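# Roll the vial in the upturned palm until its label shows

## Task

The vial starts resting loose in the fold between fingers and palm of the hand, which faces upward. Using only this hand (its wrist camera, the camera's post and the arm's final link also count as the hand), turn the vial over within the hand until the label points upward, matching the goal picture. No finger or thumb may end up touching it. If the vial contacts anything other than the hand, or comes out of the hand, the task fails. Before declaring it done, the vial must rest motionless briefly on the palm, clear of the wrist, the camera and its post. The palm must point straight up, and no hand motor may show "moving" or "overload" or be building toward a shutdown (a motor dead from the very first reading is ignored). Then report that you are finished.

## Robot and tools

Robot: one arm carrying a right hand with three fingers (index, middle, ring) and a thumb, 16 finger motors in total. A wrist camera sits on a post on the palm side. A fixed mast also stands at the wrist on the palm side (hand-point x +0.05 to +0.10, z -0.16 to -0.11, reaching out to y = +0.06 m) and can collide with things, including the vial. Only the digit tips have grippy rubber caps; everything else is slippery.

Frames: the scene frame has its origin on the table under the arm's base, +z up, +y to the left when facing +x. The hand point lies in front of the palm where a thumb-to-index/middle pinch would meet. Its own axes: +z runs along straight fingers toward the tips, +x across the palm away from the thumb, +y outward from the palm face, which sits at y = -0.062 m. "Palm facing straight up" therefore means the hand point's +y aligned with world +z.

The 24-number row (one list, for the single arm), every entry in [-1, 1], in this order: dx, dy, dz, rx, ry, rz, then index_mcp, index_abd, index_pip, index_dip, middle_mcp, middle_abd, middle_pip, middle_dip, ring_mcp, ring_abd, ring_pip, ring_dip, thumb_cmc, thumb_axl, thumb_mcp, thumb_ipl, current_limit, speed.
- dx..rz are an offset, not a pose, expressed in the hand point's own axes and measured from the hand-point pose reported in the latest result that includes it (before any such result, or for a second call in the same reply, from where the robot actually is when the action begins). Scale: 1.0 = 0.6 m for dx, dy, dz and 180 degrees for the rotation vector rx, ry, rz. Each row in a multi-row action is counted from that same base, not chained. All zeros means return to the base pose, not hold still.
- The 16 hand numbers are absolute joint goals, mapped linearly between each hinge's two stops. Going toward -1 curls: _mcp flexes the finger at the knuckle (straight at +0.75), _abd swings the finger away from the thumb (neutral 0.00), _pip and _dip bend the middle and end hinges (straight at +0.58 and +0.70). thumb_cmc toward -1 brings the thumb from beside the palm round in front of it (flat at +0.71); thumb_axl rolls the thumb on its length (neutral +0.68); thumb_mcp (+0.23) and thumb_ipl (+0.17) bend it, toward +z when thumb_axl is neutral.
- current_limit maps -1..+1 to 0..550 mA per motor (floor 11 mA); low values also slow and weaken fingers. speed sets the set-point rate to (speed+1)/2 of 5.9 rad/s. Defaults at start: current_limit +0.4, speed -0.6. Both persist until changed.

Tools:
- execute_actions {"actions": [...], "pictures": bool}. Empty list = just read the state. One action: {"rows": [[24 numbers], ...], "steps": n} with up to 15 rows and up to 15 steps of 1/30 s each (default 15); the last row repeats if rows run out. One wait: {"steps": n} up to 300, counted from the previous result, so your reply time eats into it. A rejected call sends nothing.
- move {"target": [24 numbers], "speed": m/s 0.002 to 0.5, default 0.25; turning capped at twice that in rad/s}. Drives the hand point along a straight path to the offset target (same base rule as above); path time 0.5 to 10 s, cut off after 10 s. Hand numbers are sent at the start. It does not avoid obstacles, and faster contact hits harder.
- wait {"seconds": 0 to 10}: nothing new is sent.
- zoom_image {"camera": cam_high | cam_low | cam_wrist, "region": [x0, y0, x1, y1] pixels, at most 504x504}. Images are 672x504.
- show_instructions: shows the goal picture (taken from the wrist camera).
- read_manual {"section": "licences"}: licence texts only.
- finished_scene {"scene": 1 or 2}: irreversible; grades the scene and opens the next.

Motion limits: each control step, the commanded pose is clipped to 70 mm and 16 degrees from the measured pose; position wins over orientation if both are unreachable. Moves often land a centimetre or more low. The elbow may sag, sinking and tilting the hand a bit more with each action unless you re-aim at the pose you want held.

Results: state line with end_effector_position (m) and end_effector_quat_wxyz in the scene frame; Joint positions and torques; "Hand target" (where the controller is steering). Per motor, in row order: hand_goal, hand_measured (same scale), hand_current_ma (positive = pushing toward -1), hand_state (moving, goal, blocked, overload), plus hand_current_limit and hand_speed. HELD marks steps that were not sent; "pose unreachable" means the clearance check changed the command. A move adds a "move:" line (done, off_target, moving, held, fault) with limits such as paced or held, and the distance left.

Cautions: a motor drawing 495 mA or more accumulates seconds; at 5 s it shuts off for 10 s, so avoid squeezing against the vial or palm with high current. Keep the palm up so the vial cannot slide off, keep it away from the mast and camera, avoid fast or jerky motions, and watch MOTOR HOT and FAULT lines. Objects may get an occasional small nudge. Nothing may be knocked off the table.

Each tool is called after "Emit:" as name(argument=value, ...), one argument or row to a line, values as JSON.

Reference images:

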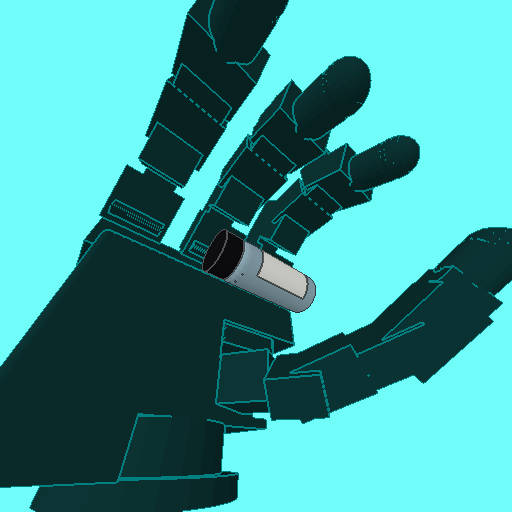

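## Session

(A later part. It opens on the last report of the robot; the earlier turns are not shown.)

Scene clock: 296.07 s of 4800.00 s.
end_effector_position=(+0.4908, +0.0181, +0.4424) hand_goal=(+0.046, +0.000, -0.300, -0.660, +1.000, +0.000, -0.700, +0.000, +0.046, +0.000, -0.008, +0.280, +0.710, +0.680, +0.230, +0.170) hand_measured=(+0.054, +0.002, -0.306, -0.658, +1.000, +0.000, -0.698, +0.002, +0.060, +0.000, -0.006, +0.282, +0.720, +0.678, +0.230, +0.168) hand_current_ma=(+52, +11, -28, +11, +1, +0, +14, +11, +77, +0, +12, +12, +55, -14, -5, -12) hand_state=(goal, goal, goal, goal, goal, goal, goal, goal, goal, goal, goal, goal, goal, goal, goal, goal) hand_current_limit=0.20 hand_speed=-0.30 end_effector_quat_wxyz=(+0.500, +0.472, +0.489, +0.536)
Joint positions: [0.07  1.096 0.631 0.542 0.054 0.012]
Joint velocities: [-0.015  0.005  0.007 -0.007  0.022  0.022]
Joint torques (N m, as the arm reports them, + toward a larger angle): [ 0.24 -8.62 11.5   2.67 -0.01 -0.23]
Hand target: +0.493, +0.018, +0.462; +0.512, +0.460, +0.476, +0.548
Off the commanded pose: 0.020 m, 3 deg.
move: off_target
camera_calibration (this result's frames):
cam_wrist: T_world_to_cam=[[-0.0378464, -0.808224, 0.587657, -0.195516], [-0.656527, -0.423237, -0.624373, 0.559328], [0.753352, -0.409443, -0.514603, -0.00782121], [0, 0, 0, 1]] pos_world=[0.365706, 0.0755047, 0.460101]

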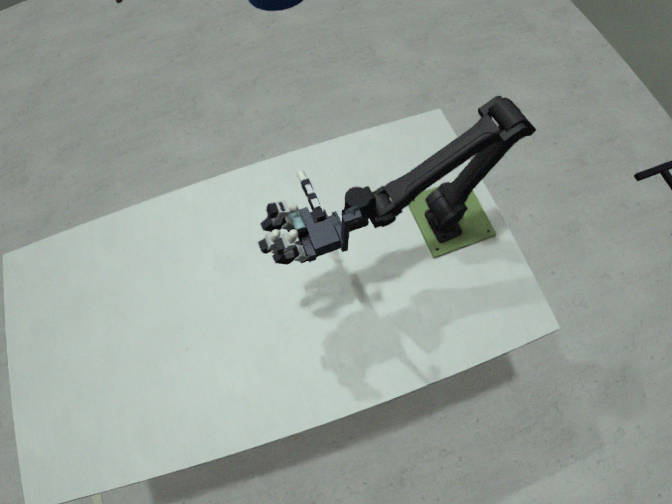

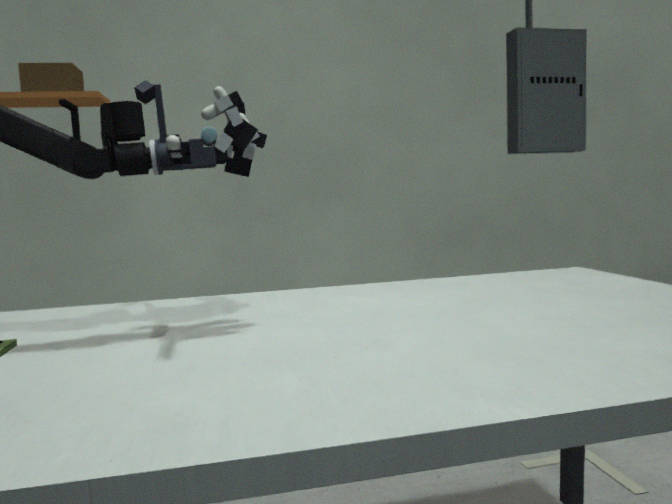

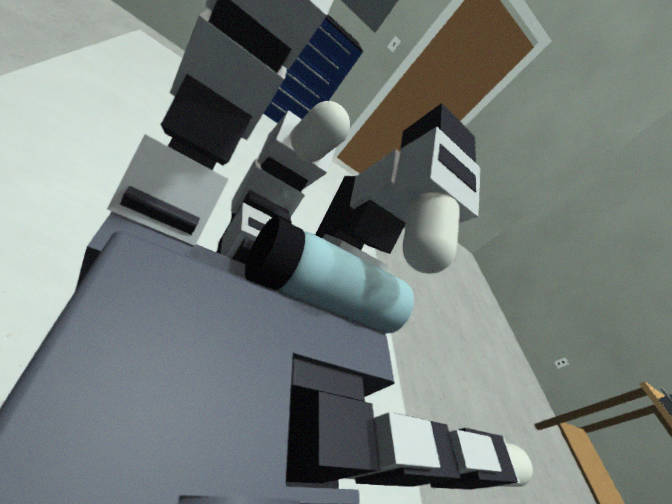

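Emit:
move(
  target=[0,0.032,0.008,-0.0153,0,0, 0.046,0,-1,-0.66, 1,0,-0.7,0, 0.046,0,-0.008,0.28, 0.71,0.68,0.23,0.17, 0.0,-0.5],
)

Emit:
move(
  target=[0,0.032,0.008,-0.0153,0,0, 0.046,0,-1,0.0, 1,0,-0.7,0, 0.046,0,-0.008,0.28, 0.71,0.68,0.23,0.17, 0.0,-0.87],
)

Scene clock: 304.20 s of 4800.00 s.
end_effector_position=(+0.4908, +0.0181, +0.4424) hand_goal=(+0.046, +0.000, -1.000, -0.660, +1.000, +0.000, -0.700, +0.000, +0.046, +0.000, -0.008, +0.280, +0.710, +0.680, +0.230, +0.170) hand_measured=(+0.058, +0.002, -0.540, -0.650, +1.000, +0.000, -0.698, +0.002, +0.060, +0.000, -0.006, +0.282, +0.720, +0.678, +0.230, +0.168) hand_current_ma=(+75, +9, +275, +48, +1, +0, +14, +11, +77, +0, +12, +12, +55, -14, -5, -12) hand_state=(goal, goal, blocked, goal, goal, goal, goal, goal, goal, goal, goal, goal, goal, goal, goal, goal) hand_current_limit=0.00 hand_speed=-0.50 end_effector_quat_wxyz=(+0.500, +0.472, +0.489, +0.536)
Joint positions: [0.07  1.096 0.631 0.542 0.054 0.012]
Joint velocities: [ 0.005 -0.005  0.007 -0.012  0.007 -0.037]
Joint torques (N m, as the arm reports them, + toward a larger angle): [ 0.29 -8.36 11.52  2.64 -0.02 -0.2 ]
Hand target: +0.493, +0.018, +0.462; +0.512, +0.460, +0.476, +0.548
Off the commanded pose: 0.020 m, 3 deg.
After step 90, 4.43 s passed at rest.
move: off_target
camera_calibration (this result's frames):
cam_wrist: T_world_to_cam=[[-0.0378464, -0.808224, 0.587657, -0.195516], [-0.656527, -0.423237, -0.624373, 0.559328], [0.753352, -0.409443, -0.514603, -0.00782121], [0, 0, 0, 1]] pos_world=[0.365706, 0.0755047, 0.460101]

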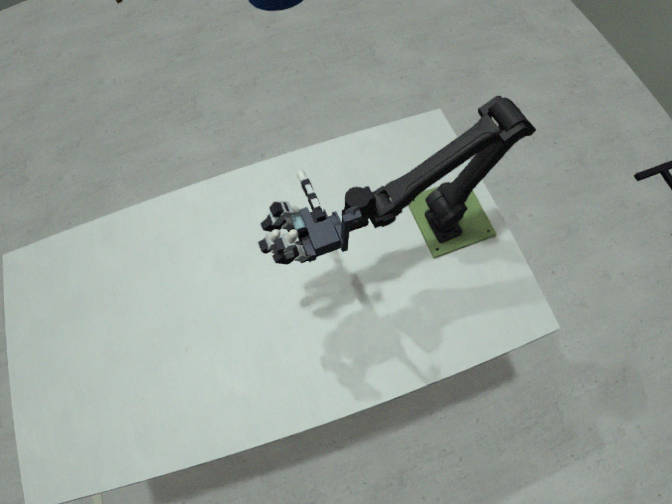

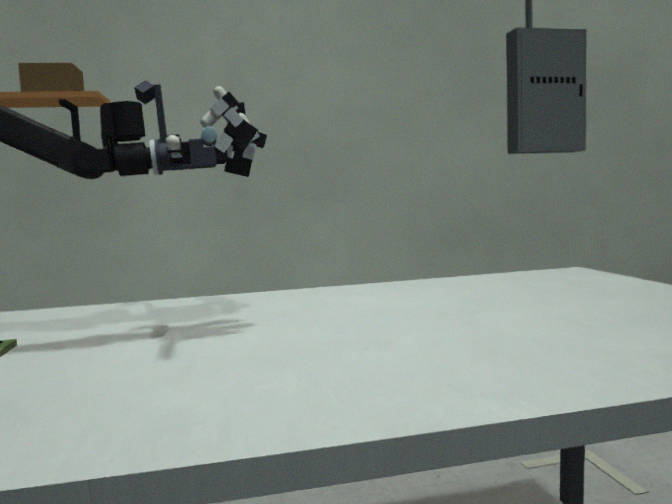

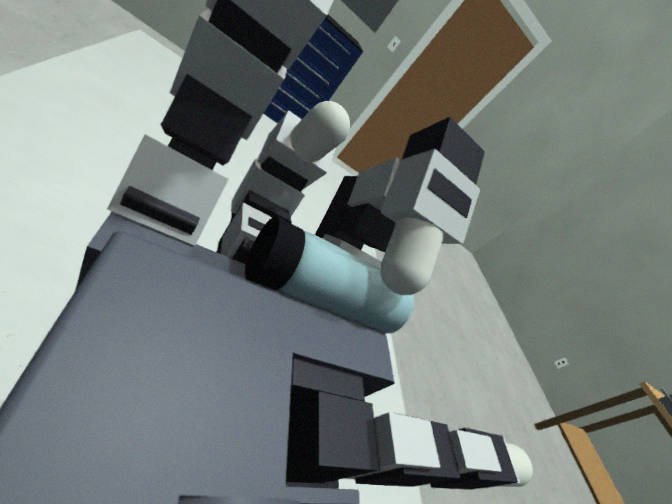

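Scene clock: 306.53 s of 4800.00 s.
end_effector_position=(+0.4908, +0.0181, +0.4424) hand_goal=(+0.046, +0.000, -1.000, +0.000, +1.000, +0.000, -0.700, +0.000, +0.046, +0.000, -0.008, +0.280, +0.710, +0.680, +0.230, +0.170) hand_measured=(+0.064, +0.002, -0.832, +0.010, +1.000, +0.000, -0.698, +0.002, +0.060, +0.000, -0.006, +0.282, +0.720, +0.678, +0.230, +0.168) hand_current_ma=(+111, +8, +275, +53, +1, +0, +14, +11, +77, +0, +12, +12, +55, -14, -5, -12) hand_state=(goal, goal, blocked, goal, goal, goal, goal, goal, goal, goal, goal, goal, goal, goal, goal, goal) hand_current_limit=0.00 hand_speed=-0.87 end_effector_quat_wxyz=(+0.500, +0.472, +0.489, +0.536)
Joint positions: [0.07  1.096 0.631 0.542 0.054 0.012]
Joint velocities: [ 0.005 -0.015 -0.007  0.002  0.037 -0.037]
Joint torques (N m, as the arm reports them, + toward a larger angle): [ 0.26 -8.59 11.42  2.84 -0.01 -0.19]
Hand target: +0.493, +0.018, +0.462; +0.512, +0.460, +0.476, +0.548
Off the commanded pose: 0.020 m, 3 deg.
move: off_target
camera_calibration (this result's frames):
cam_wrist: T_world_to_cam=[[-0.0378464, -0.808224, 0.587657, -0.195516], [-0.656527, -0.423237, -0.624373, 0.559328], [0.753352, -0.409443, -0.514603, -0.00782121], [0, 0, 0, 1]] pos_world=[0.365706, 0.0755047, 0.460101]

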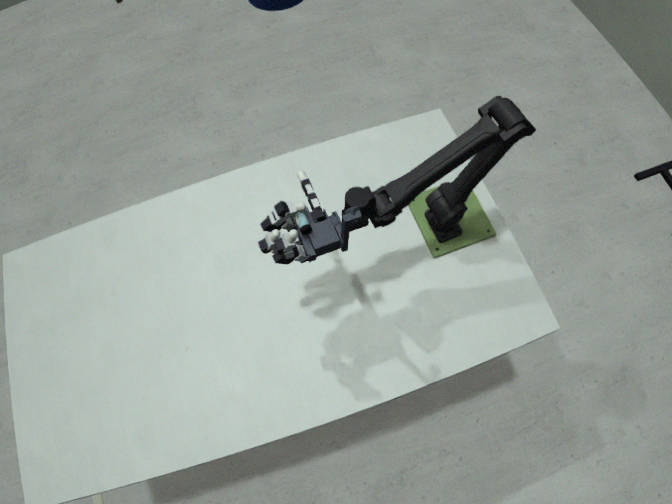

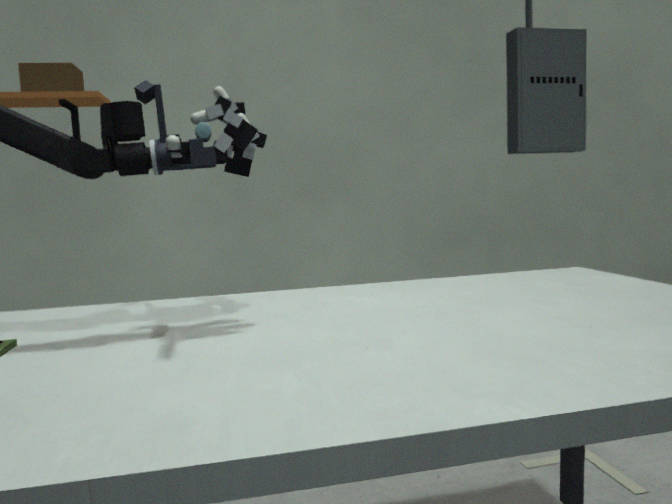

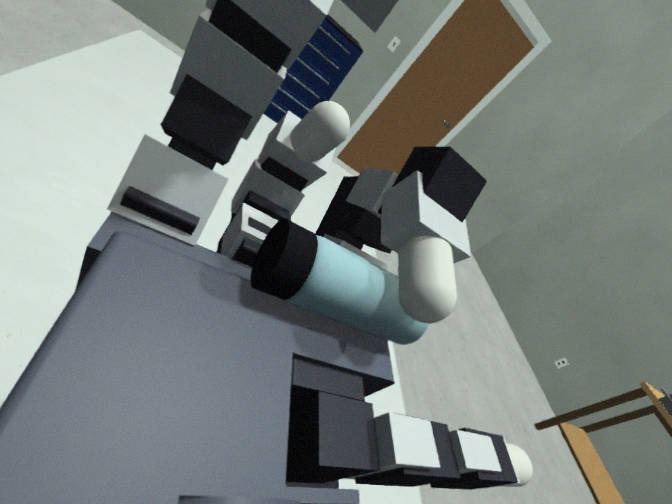

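Emit:
move(
  target=[0,0.032,0.008,-0.0153,0,0, -0.12,0,-1,-0.2, 1,0,-0.7,0, 0.046,0,-0.008,0.28, 0.71,0.68,0.23,0.17, 0.0,-0.9],
)

Emit:
zoom_image(
  camera="cam_low",
  region=[170, 80, 270, 180],
)

Scene clock: 315.07 s of 4800.00 s.
end_effector_position=(+0.4908, +0.0181, +0.4424) hand_goal=(-0.120, +0.000, -1.000, -0.200, +1.000, +0.000, -0.700, +0.000, +0.046, +0.000, -0.008, +0.280, +0.710, +0.680, +0.230, +0.170) hand_measured=(+0.060, +0.002, -0.832, +0.006, +1.000, +0.000, -0.698, +0.002, +0.060, +0.000, -0.006, +0.282, +0.720, +0.678, +0.230, +0.168) hand_current_ma=(+275, +8, +275, +275, +1, +0, +14, +11, +77, +0, +12, +12, +55, -14, -5, -12) hand_state=(blocked, goal, blocked, blocked, goal, goal, goal, goal, goal, goal, goal, goal, goal, goal, goal, goal) hand_current_limit=0.00 hand_speed=-0.90 end_effector_quat_wxyz=(+0.500, +0.472, +0.489, +0.536)
Joint positions: [0.07  1.096 0.631 0.542 0.054 0.012]
Joint velocities: [-0.005  0.005 -0.002  0.002  0.037 -0.022]
Joint torques (N m, as the arm reports them, + toward a larger angle): [-0.05 -8.89 11.43  2.73 -0.01 -0.19]
Hand target: +0.493, +0.018, +0.462; +0.512, +0.460, +0.476, +0.548
Off the commanded pose: 0.020 m, 3 deg.
After step 90, 4.83 s passed at rest.
move: off_target
camera_calibration (this result's frames):
cam_wrist: T_world_to_cam=[[-0.0378464, -0.808224, 0.587657, -0.195516], [-0.656527, -0.423237, -0.624373, 0.559328], [0.753352, -0.409443, -0.514603, -0.00782121], [0, 0, 0, 1]] pos_world=[0.365706, 0.0755047, 0.460101]

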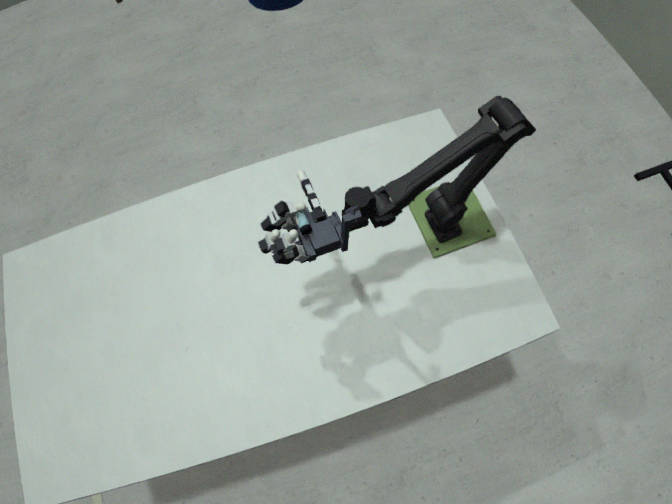

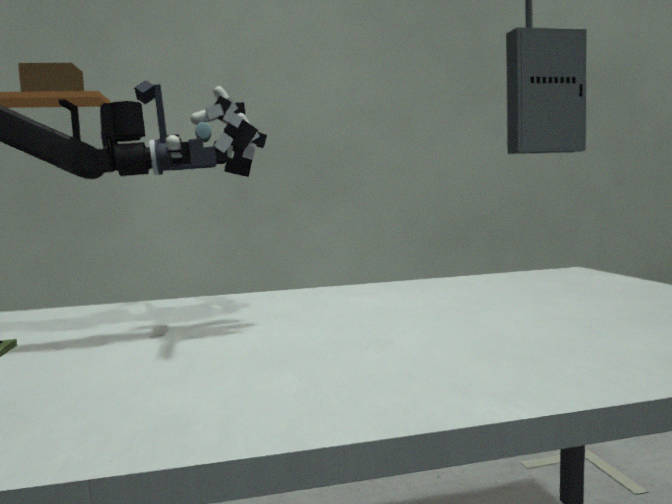

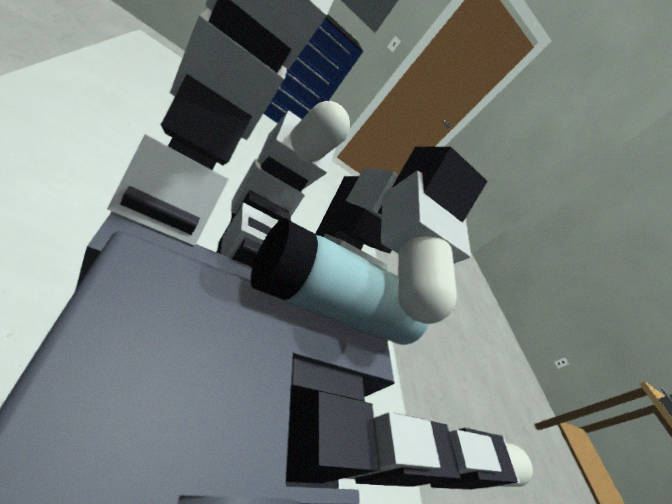

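Region (170, 80, 270, 180) of cam_low's 672x504 image, scaled by 5.040, with more detail than that image has.

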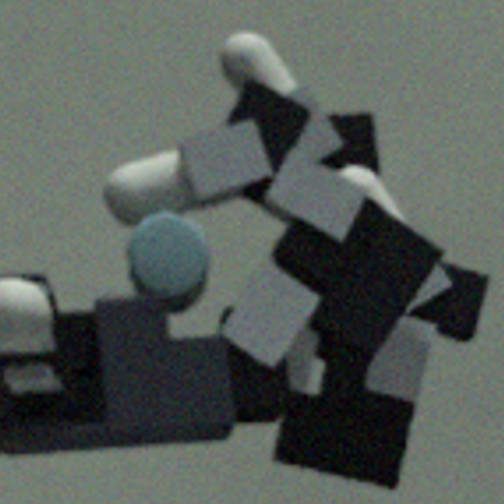

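Emit:
move(
  target=[0,0.032,0.008,0.017,0,0, 0.05,0,-1,0.0, 0.45,-0.2,-0.584,-0.81, 0.046,-0.2,-0.008,0.28, 0.71,0.68,0.23,0.17, 0.0,-0.5],
  speed=0.05,
)

Scene clock: 373.93 s of 4800.00 s.
end_effector_position=(+0.4944, +0.0185, +0.4212) hand_goal=(+0.050, +0.000, -1.000, +0.000, +0.450, -0.200, -0.584, -0.810, +0.046, -0.200, -0.008, +0.280, +0.710, +0.680, +0.230, +0.170) hand_measured=(+0.068, +0.002, -0.836, +0.014, +0.466, -0.198, -0.586, -0.808, +0.060, -0.198, -0.006, +0.282, +0.720, +0.678, +0.230, +0.168) hand_current_ma=(+106, +8, +275, +68, +105, +13, -10, +11, +77, +11, +12, +12, +55, -14, -5, -12) hand_state=(goal, goal, blocked, goal, goal, goal, goal, goal, goal, goal, goal, goal, goal, goal, goal, goal) hand_current_limit=0.00 hand_speed=-0.50 end_effector_quat_wxyz=(+0.474, +0.500, +0.521, +0.504)
Joint positions: [0.07  1.061 0.631 0.389 0.054 0.012]
Joint velocities: [-0.005 -0.005 -0.002 -0.017 -0.139  0.022]
Joint torques (N m, as the arm reports them, + toward a larger angle): [  0.47 -10.74  13.39   1.48   0.05  -0.14]
Hand target: +0.492, +0.018, +0.461; +0.488, +0.485, +0.503, +0.523
Off the commanded pose: 0.041 m, 4 deg.
After step 90, 54.50 s passed at rest.
move: off_target
camera_calibration (this result's frames):
cam_wrist: T_world_to_cam=[[0.0324932, -0.800766, 0.598095, -0.221869], [-0.725298, -0.430617, -0.537133, 0.545957], [0.687668, -0.416344, -0.594786, 0.045075], [0, 0, 0, 1]] pos_world=[0.372194, 0.0762002, 0.45276]

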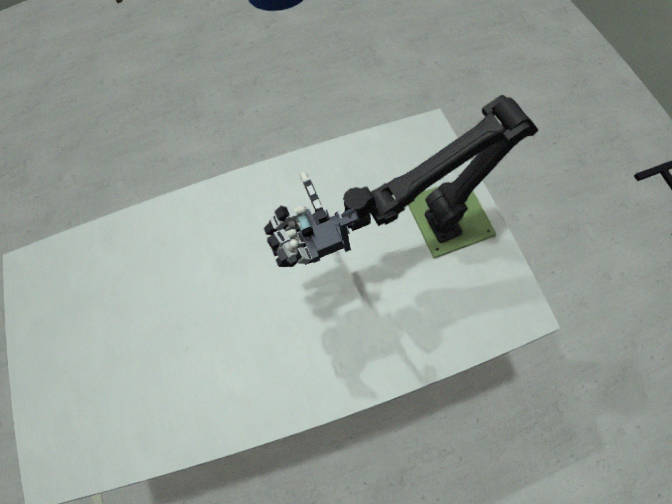

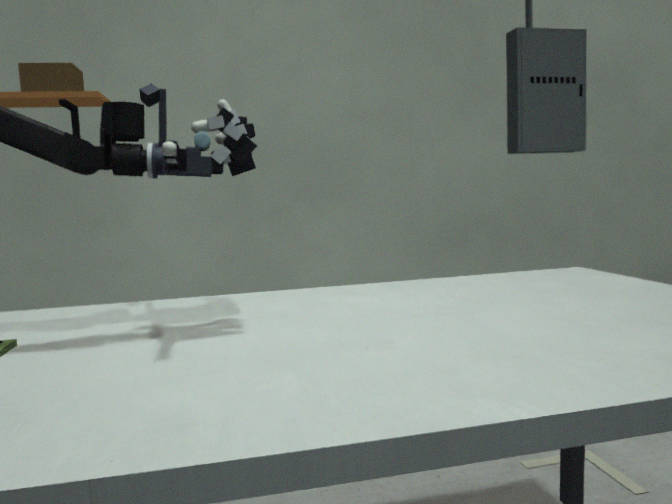

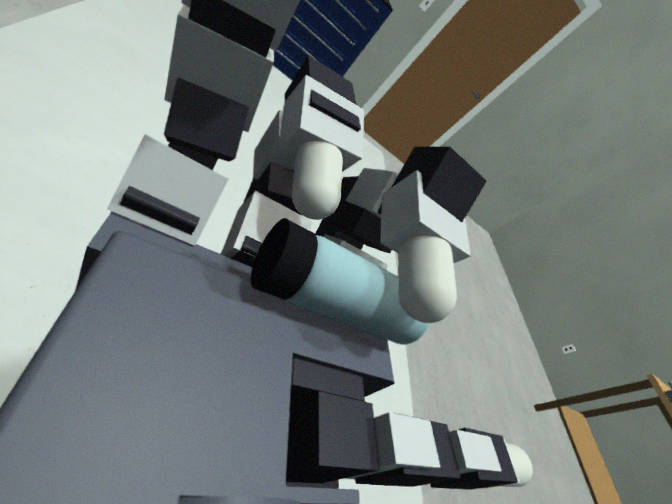

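Emit:
move(
  target=[0,0.045,0,-0.017,0,0, 0.05,0,-1,0.0, 0.17,-0.4,-0.584,-0.81, 0.046,-0.4,-0.008,0.28, 0.71,0.68,0.23,0.17, 0.0,-0.7],
)

Emit:
zoom_image(
  camera="cam_low",
  region=[170, 90, 270, 190],
)

Scene clock: 380.03 s of 4800.00 s.
end_effector_position=(+0.4944, +0.0185, +0.4212) hand_goal=(+0.050, +0.000, -1.000, +0.000, +0.170, -0.400, -0.584, -0.810, +0.046, -0.400, -0.008, +0.280, +0.710, +0.680, +0.230, +0.170) hand_measured=(+0.068, +0.002, -0.836, +0.014, +0.196, -0.398, -0.582, -0.810, +0.060, -0.398, -0.006, +0.282, +0.720, +0.678, +0.230, +0.168) hand_current_ma=(+106, +6, +275, +68, +169, +9, +13, +3, +77, +8, +12, +12, +55, -14, -5, -12) hand_state=(goal, goal, blocked, goal, blocked, goal, goal, goal, goal, goal, goal, goal, goal, goal, goal, goal) hand_current_limit=0.00 hand_speed=-0.70 end_effector_quat_wxyz=(+0.474, +0.500, +0.521, +0.504)
Joint positions: [0.07  1.061 0.631 0.389 0.054 0.012]
Joint velocities: [ 0.005 -0.005 -0.007 -0.002  0.051 -0.022]
Joint torques (N m, as the arm reports them, + toward a larger angle): [ 0.45 -9.22 11.85  2.26  0.04 -0.17]
Hand target: +0.495, +0.018, +0.448; +0.487, +0.487, +0.508, +0.518
Off the commanded pose: 0.027 m, 3 deg.
After step 90, 2.33 s passed at rest.
move: off_target
camera_calibration (this result's frames):
cam_wrist: T_world_to_cam=[[0.0324932, -0.800766, 0.598095, -0.221869], [-0.725298, -0.430617, -0.537133, 0.545957], [0.687668, -0.416344, -0.594786, 0.045075], [0, 0, 0, 1]] pos_world=[0.372194, 0.0762002, 0.45276]

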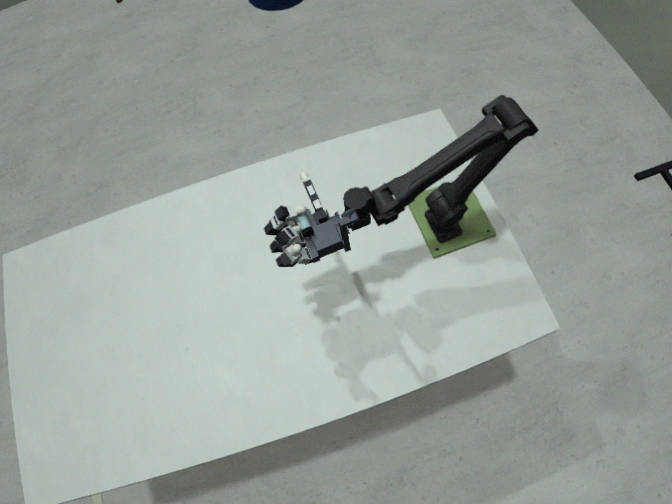

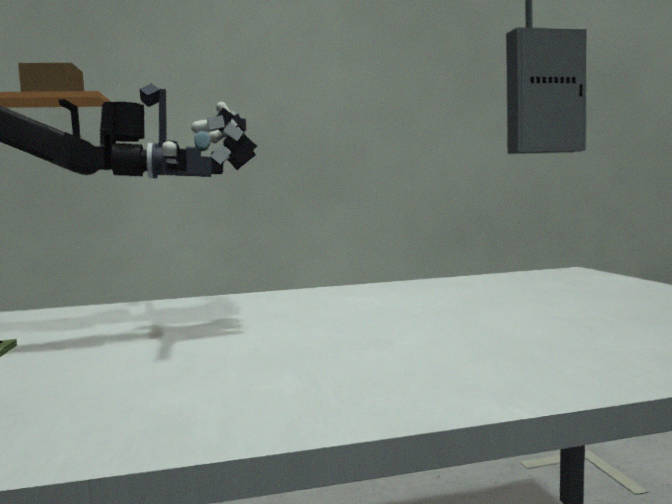

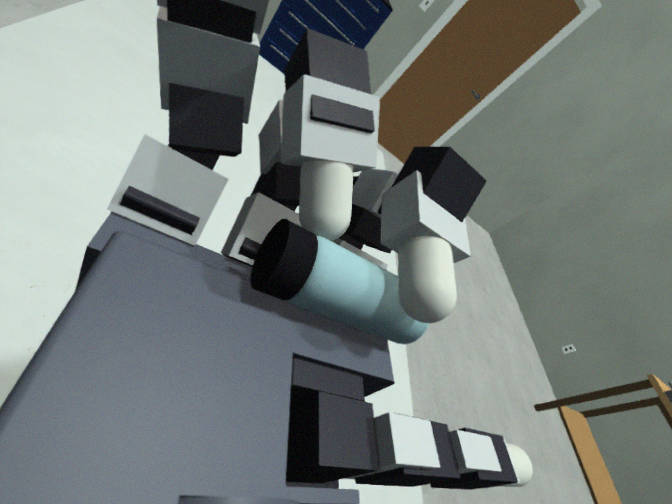

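Region (170, 90, 270, 190) of cam_low's 672x504 image, scaled by 5.040, with more detail than that image has.

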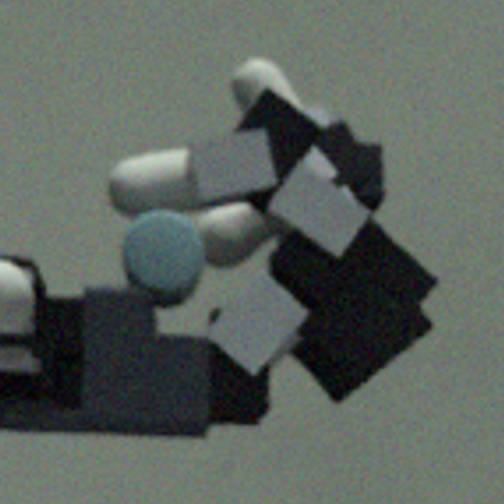

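Emit:
move(
  target=[0,0.045,0,-0.017,0,0, 0.5,0,-0.584,0.0, 0.18,-0.4,-0.584,-0.81, 0.046,-0.4,-0.008,0.28, 0.71,0.68,0.23,0.17, 0.2,-0.6],
)

Emit:
move(
  target=[0,0.045,0,-0.017,0,0, 0.5,0,-0.584,-0.81, 0.18,-0.4,-0.584,-0.81, 0.046,-0.4,-0.008,0.28, 0.71,0.68,0.23,0.17, 0.2,-0.4],
)

Emit:
move(
  target=[0,0.045,0,-0.017,0,0, 0.18,0,-0.584,-0.81, 0.18,-0.4,-0.584,-0.81, 0.046,-0.4,-0.008,0.28, 0.71,0.68,0.23,0.17, 0.2,-0.75],
)

Scene clock: 386.73 s of 4800.00 s.
end_effector_position=(+0.4944, +0.0185, +0.4212) hand_goal=(+0.500, +0.000, -0.584, +0.000, +0.180, -0.400, -0.584, -0.810, +0.046, -0.400, -0.008, +0.280, +0.710, +0.680, +0.230, +0.170) hand_measured=(+0.506, +0.002, -0.588, +0.002, +0.194, -0.398, -0.582, -0.810, +0.060, -0.398, -0.006, +0.282, +0.720, +0.678, +0.230, +0.168) hand_current_ma=(+33, +5, -17, +11, +87, +9, +8, +2, +77, +7, +12, +12, +55, -14, -5, -12) hand_state=(goal, goal, goal, goal, goal, goal, goal, goal, goal, goal, goal, goal, goal, goal, goal, goal) hand_current_limit=0.20 hand_speed=-0.60 end_effector_quat_wxyz=(+0.474, +0.500, +0.521, +0.504)
Joint positions: [0.07  1.061 0.631 0.389 0.054 0.012]
Joint velocities: [-0.024  0.005 -0.017  0.007  0.007 -0.022]
Joint torques (N m, as the arm reports them, + toward a larger angle): [ 0.11 -8.98 11.86  2.23  0.06 -0.2 ]
Hand target: +0.495, +0.018, +0.448; +0.487, +0.487, +0.508, +0.518
Off the commanded pose: 0.027 m, 3 deg.
After step 90, 2.93 s passed at rest.
move: off_target
camera_calibration (this result's frames):
cam_wrist: T_world_to_cam=[[0.0324932, -0.800766, 0.598095, -0.221869], [-0.725298, -0.430617, -0.537133, 0.545957], [0.687668, -0.416344, -0.594786, 0.045075], [0, 0, 0, 1]] pos_world=[0.372194, 0.0762002, 0.45276]

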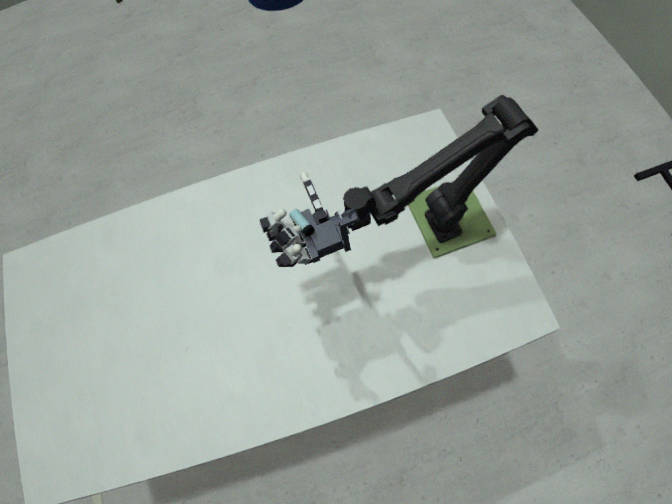

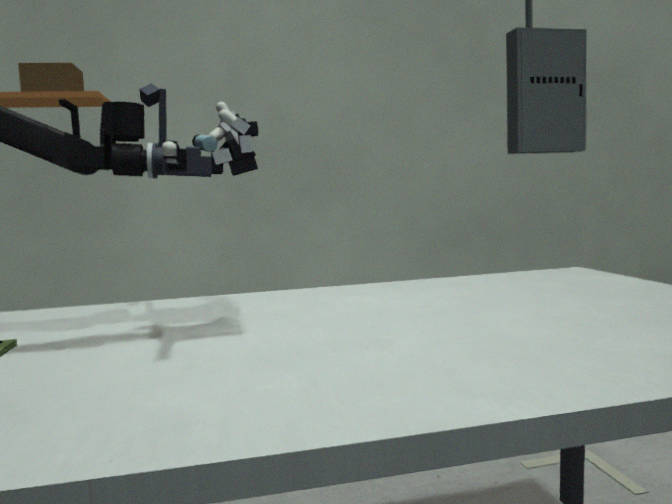

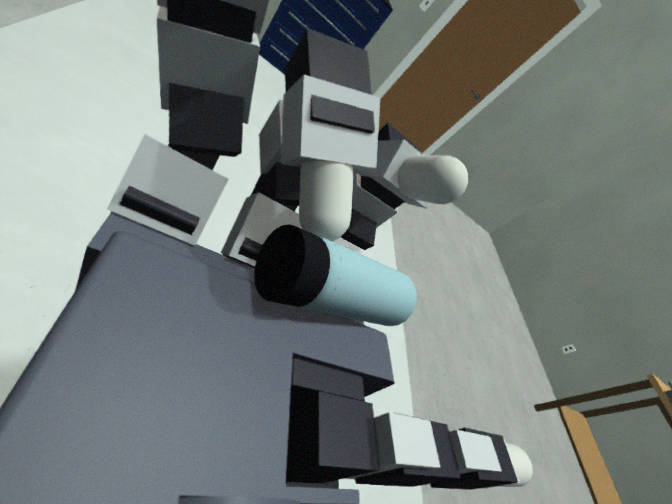

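Scene clock: 387.73 s of 4800.00 s.
end_effector_position=(+0.4944, +0.0185, +0.4212) hand_goal=(+0.500, +0.000, -0.584, -0.810, +0.180, -0.400, -0.584, -0.810, +0.046, -0.400, -0.008, +0.280, +0.710, +0.680, +0.230, +0.170) hand_measured=(+0.506, +0.002, -0.588, -0.808, +0.194, -0.398, -0.582, -0.810, +0.060, -0.398, -0.006, +0.282, +0.720, +0.678, +0.230, +0.168) hand_current_ma=(+33, +5, -17, +11, +87, +9, +8, +2, +77, +7, +12, +12, +55, -14, -5, -12) hand_state=(goal, goal, goal, goal, goal, goal, goal, goal, goal, goal, goal, goal, goal, goal, goal, goal) hand_current_limit=0.20 hand_speed=-0.40 end_effector_quat_wxyz=(+0.474, +0.500, +0.521, +0.504)
Joint positions: [0.07  1.061 0.631 0.389 0.054 0.012]
Joint velocities: [-0.015 -0.005 -0.027 -0.007  0.051 -0.066]
Joint torques (N m, as the arm reports them, + toward a larger angle): [ 0.43 -9.5  11.97  2.28  0.04 -0.2 ]
Hand target: +0.495, +0.018, +0.448; +0.487, +0.487, +0.508, +0.518
Off the commanded pose: 0.027 m, 3 deg.
move: off_target
camera_calibration (this result's frames):
cam_wrist: T_world_to_cam=[[0.0324932, -0.800766, 0.598095, -0.221869], [-0.725298, -0.430617, -0.537133, 0.545957], [0.687668, -0.416344, -0.594786, 0.045075], [0, 0, 0, 1]] pos_world=[0.372194, 0.0762002, 0.45276]

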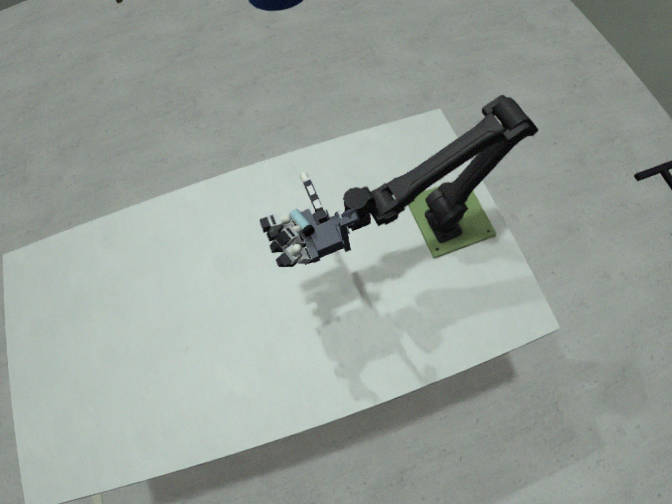

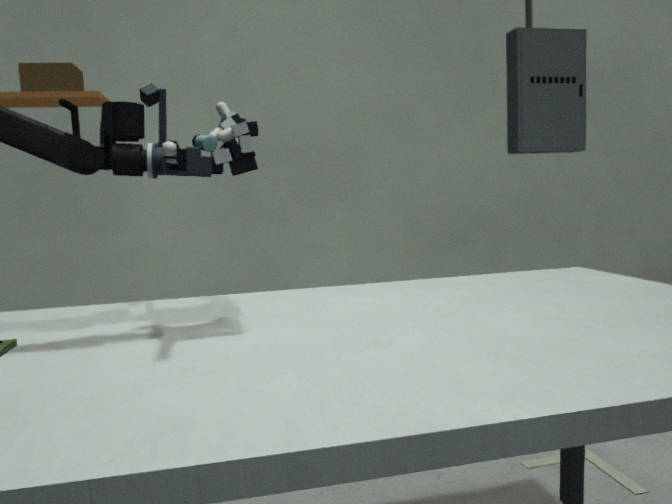

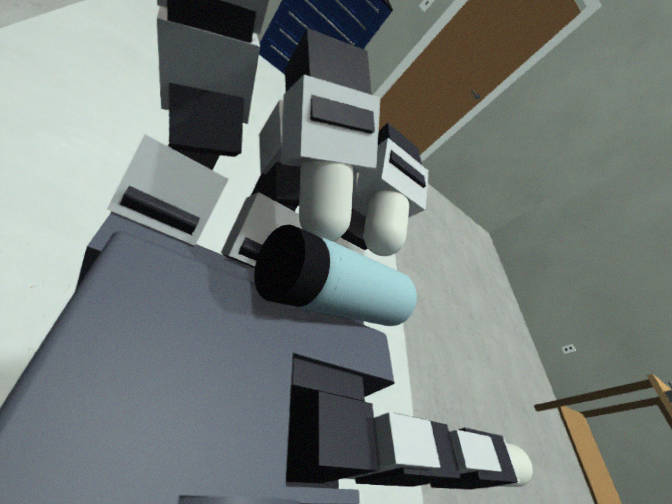

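Scene clock: 388.50 s of 4800.00 s.
end_effector_position=(+0.4944, +0.0185, +0.4212) hand_goal=(+0.180, +0.000, -0.584, -0.810, +0.180, -0.400, -0.584, -0.810, +0.046, -0.400, -0.008, +0.280, +0.710, +0.680, +0.230, +0.170) hand_measured=(+0.288, -0.008, -0.564, -0.808, +0.194, -0.400, -0.580, -0.810, +0.060, -0.398, -0.006, +0.282, +0.720, +0.678, +0.230, +0.168) hand_current_ma=(+330, -34, +108, +11, +87, -4, +16, +2, +77, +7, +12, +12, +55, -14, -5, -12) hand_state=(blocked, goal, blocked, goal, goal, goal, goal, goal, goal, goal, goal, goal, goal, goal, goal, goal) hand_current_limit=0.20 hand_speed=-0.75 end_effector_quat_wxyz=(+0.474, +0.500, +0.521, +0.504)
Joint positions: [0.07  1.061 0.631 0.389 0.054 0.012]
Joint velocities: [ 0.005 -0.005  0.012 -0.007  0.066 -0.051]
Joint torques (N m, as the arm reports them, + toward a larger angle): [ 0.3  -9.19 11.9   2.26  0.03 -0.22]
Hand target: +0.495, +0.018, +0.448; +0.487, +0.487, +0.508, +0.518
Off the commanded pose: 0.027 m, 3 deg.
move: off_target
camera_calibration (this result's frames):
cam_wrist: T_world_to_cam=[[0.0324932, -0.800766, 0.598095, -0.221869], [-0.725298, -0.430617, -0.537133, 0.545957], [0.687668, -0.416344, -0.594786, 0.045075], [0, 0, 0, 1]] pos_world=[0.372194, 0.0762002, 0.45276]

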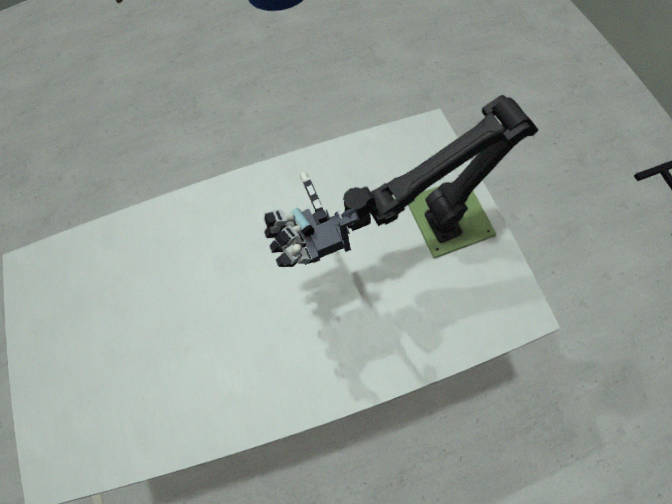

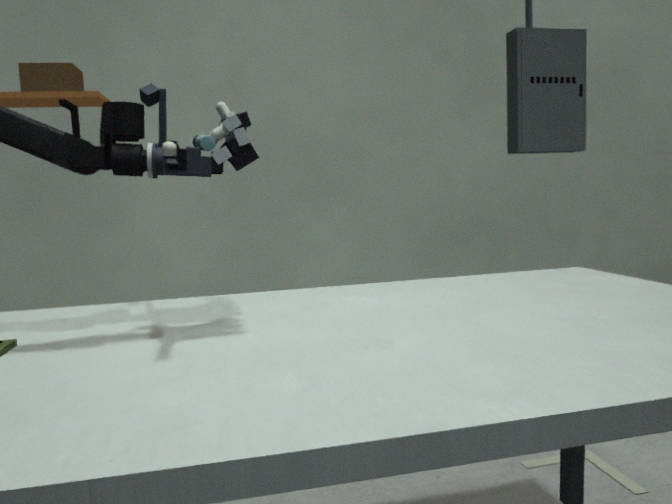

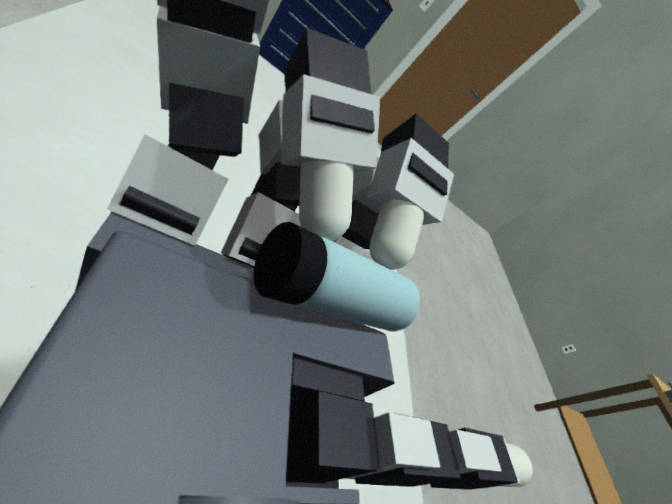

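Emit:
move(
  target=[0,0.045,0,-0.017,0,0, 0.18,0,-0.584,-0.81, 0.6,-0.4,-0.584,-0.81, 0.046,-0.4,-0.008,0.28, 0.71,0.68,0.23,0.17, 0.2,-0.85],
)

Emit:
zoom_image(
  camera="cam_high",
  region=[260, 180, 340, 260],
)

Scene clock: 395.70 s of 4800.00 s.
end_effector_position=(+0.4944, +0.0185, +0.4212) hand_goal=(+0.180, +0.000, -0.584, -0.810, +0.600, -0.400, -0.584, -0.810, +0.046, -0.400, -0.008, +0.280, +0.710, +0.680, +0.230, +0.170) hand_measured=(+0.280, -0.008, -0.562, -0.808, +0.606, -0.400, -0.582, -0.810, +0.060, -0.398, -0.006, +0.282, +0.720, +0.678, +0.230, +0.168) hand_current_ma=(+330, -39, +114, +11, +34, -4, +9, +2, +77, +7, +12, +12, +55, -14, -5, -12) hand_state=(blocked, goal, blocked, goal, goal, goal, goal, goal, goal, goal, goal, goal, goal, goal, goal, goal) hand_current_limit=0.20 hand_speed=-0.85 end_effector_quat_wxyz=(+0.474, +0.500, +0.521, +0.504)
Joint positions: [0.07  1.061 0.631 0.389 0.054 0.012]
Joint velocities: [ 0.005 -0.015  0.002 -0.002  0.022 -0.037]
Joint torques (N m, as the arm reports them, + toward a larger angle): [-0.01 -9.81 11.95  2.25  0.07 -0.2 ]
Hand target: +0.495, +0.018, +0.448; +0.487, +0.487, +0.508, +0.518
Off the commanded pose: 0.027 m, 3 deg.
After step 90, 2.73 s passed at rest.
move: off_target
camera_calibration (this result's frames):
cam_wrist: T_world_to_cam=[[0.0324932, -0.800766, 0.598095, -0.221869], [-0.725298, -0.430617, -0.537133, 0.545957], [0.687668, -0.416344, -0.594786, 0.045075], [0, 0, 0, 1]] pos_world=[0.372194, 0.0762002, 0.45276]

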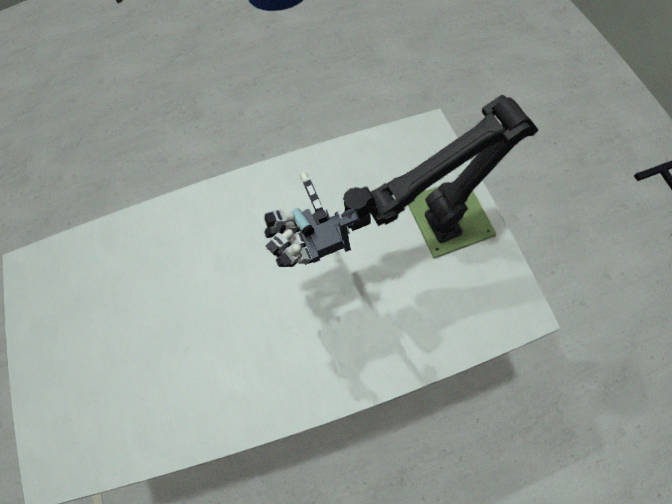

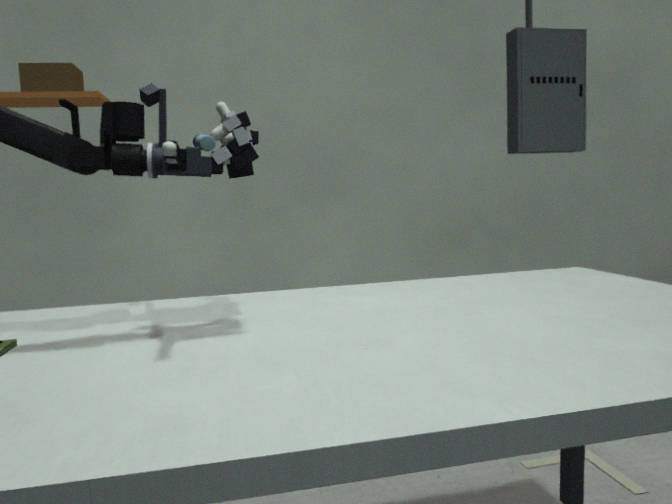

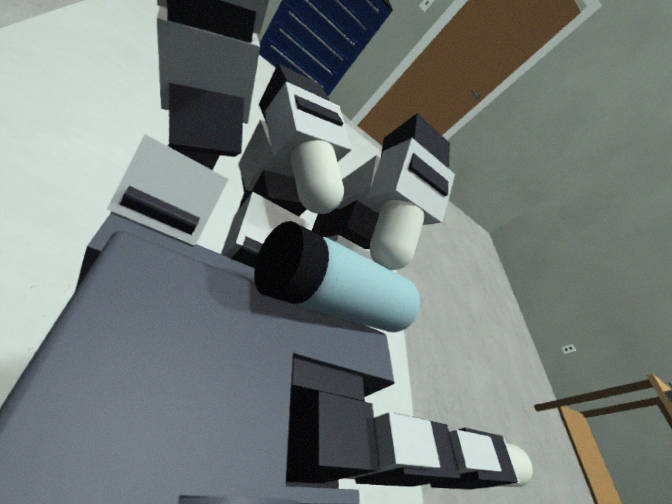

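Region (260, 180, 340, 260) of cam_high's 672x504 image, scaled by 6.300, with more detail than that image has.

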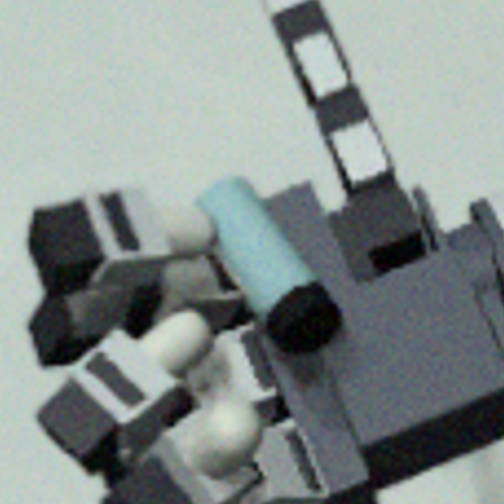

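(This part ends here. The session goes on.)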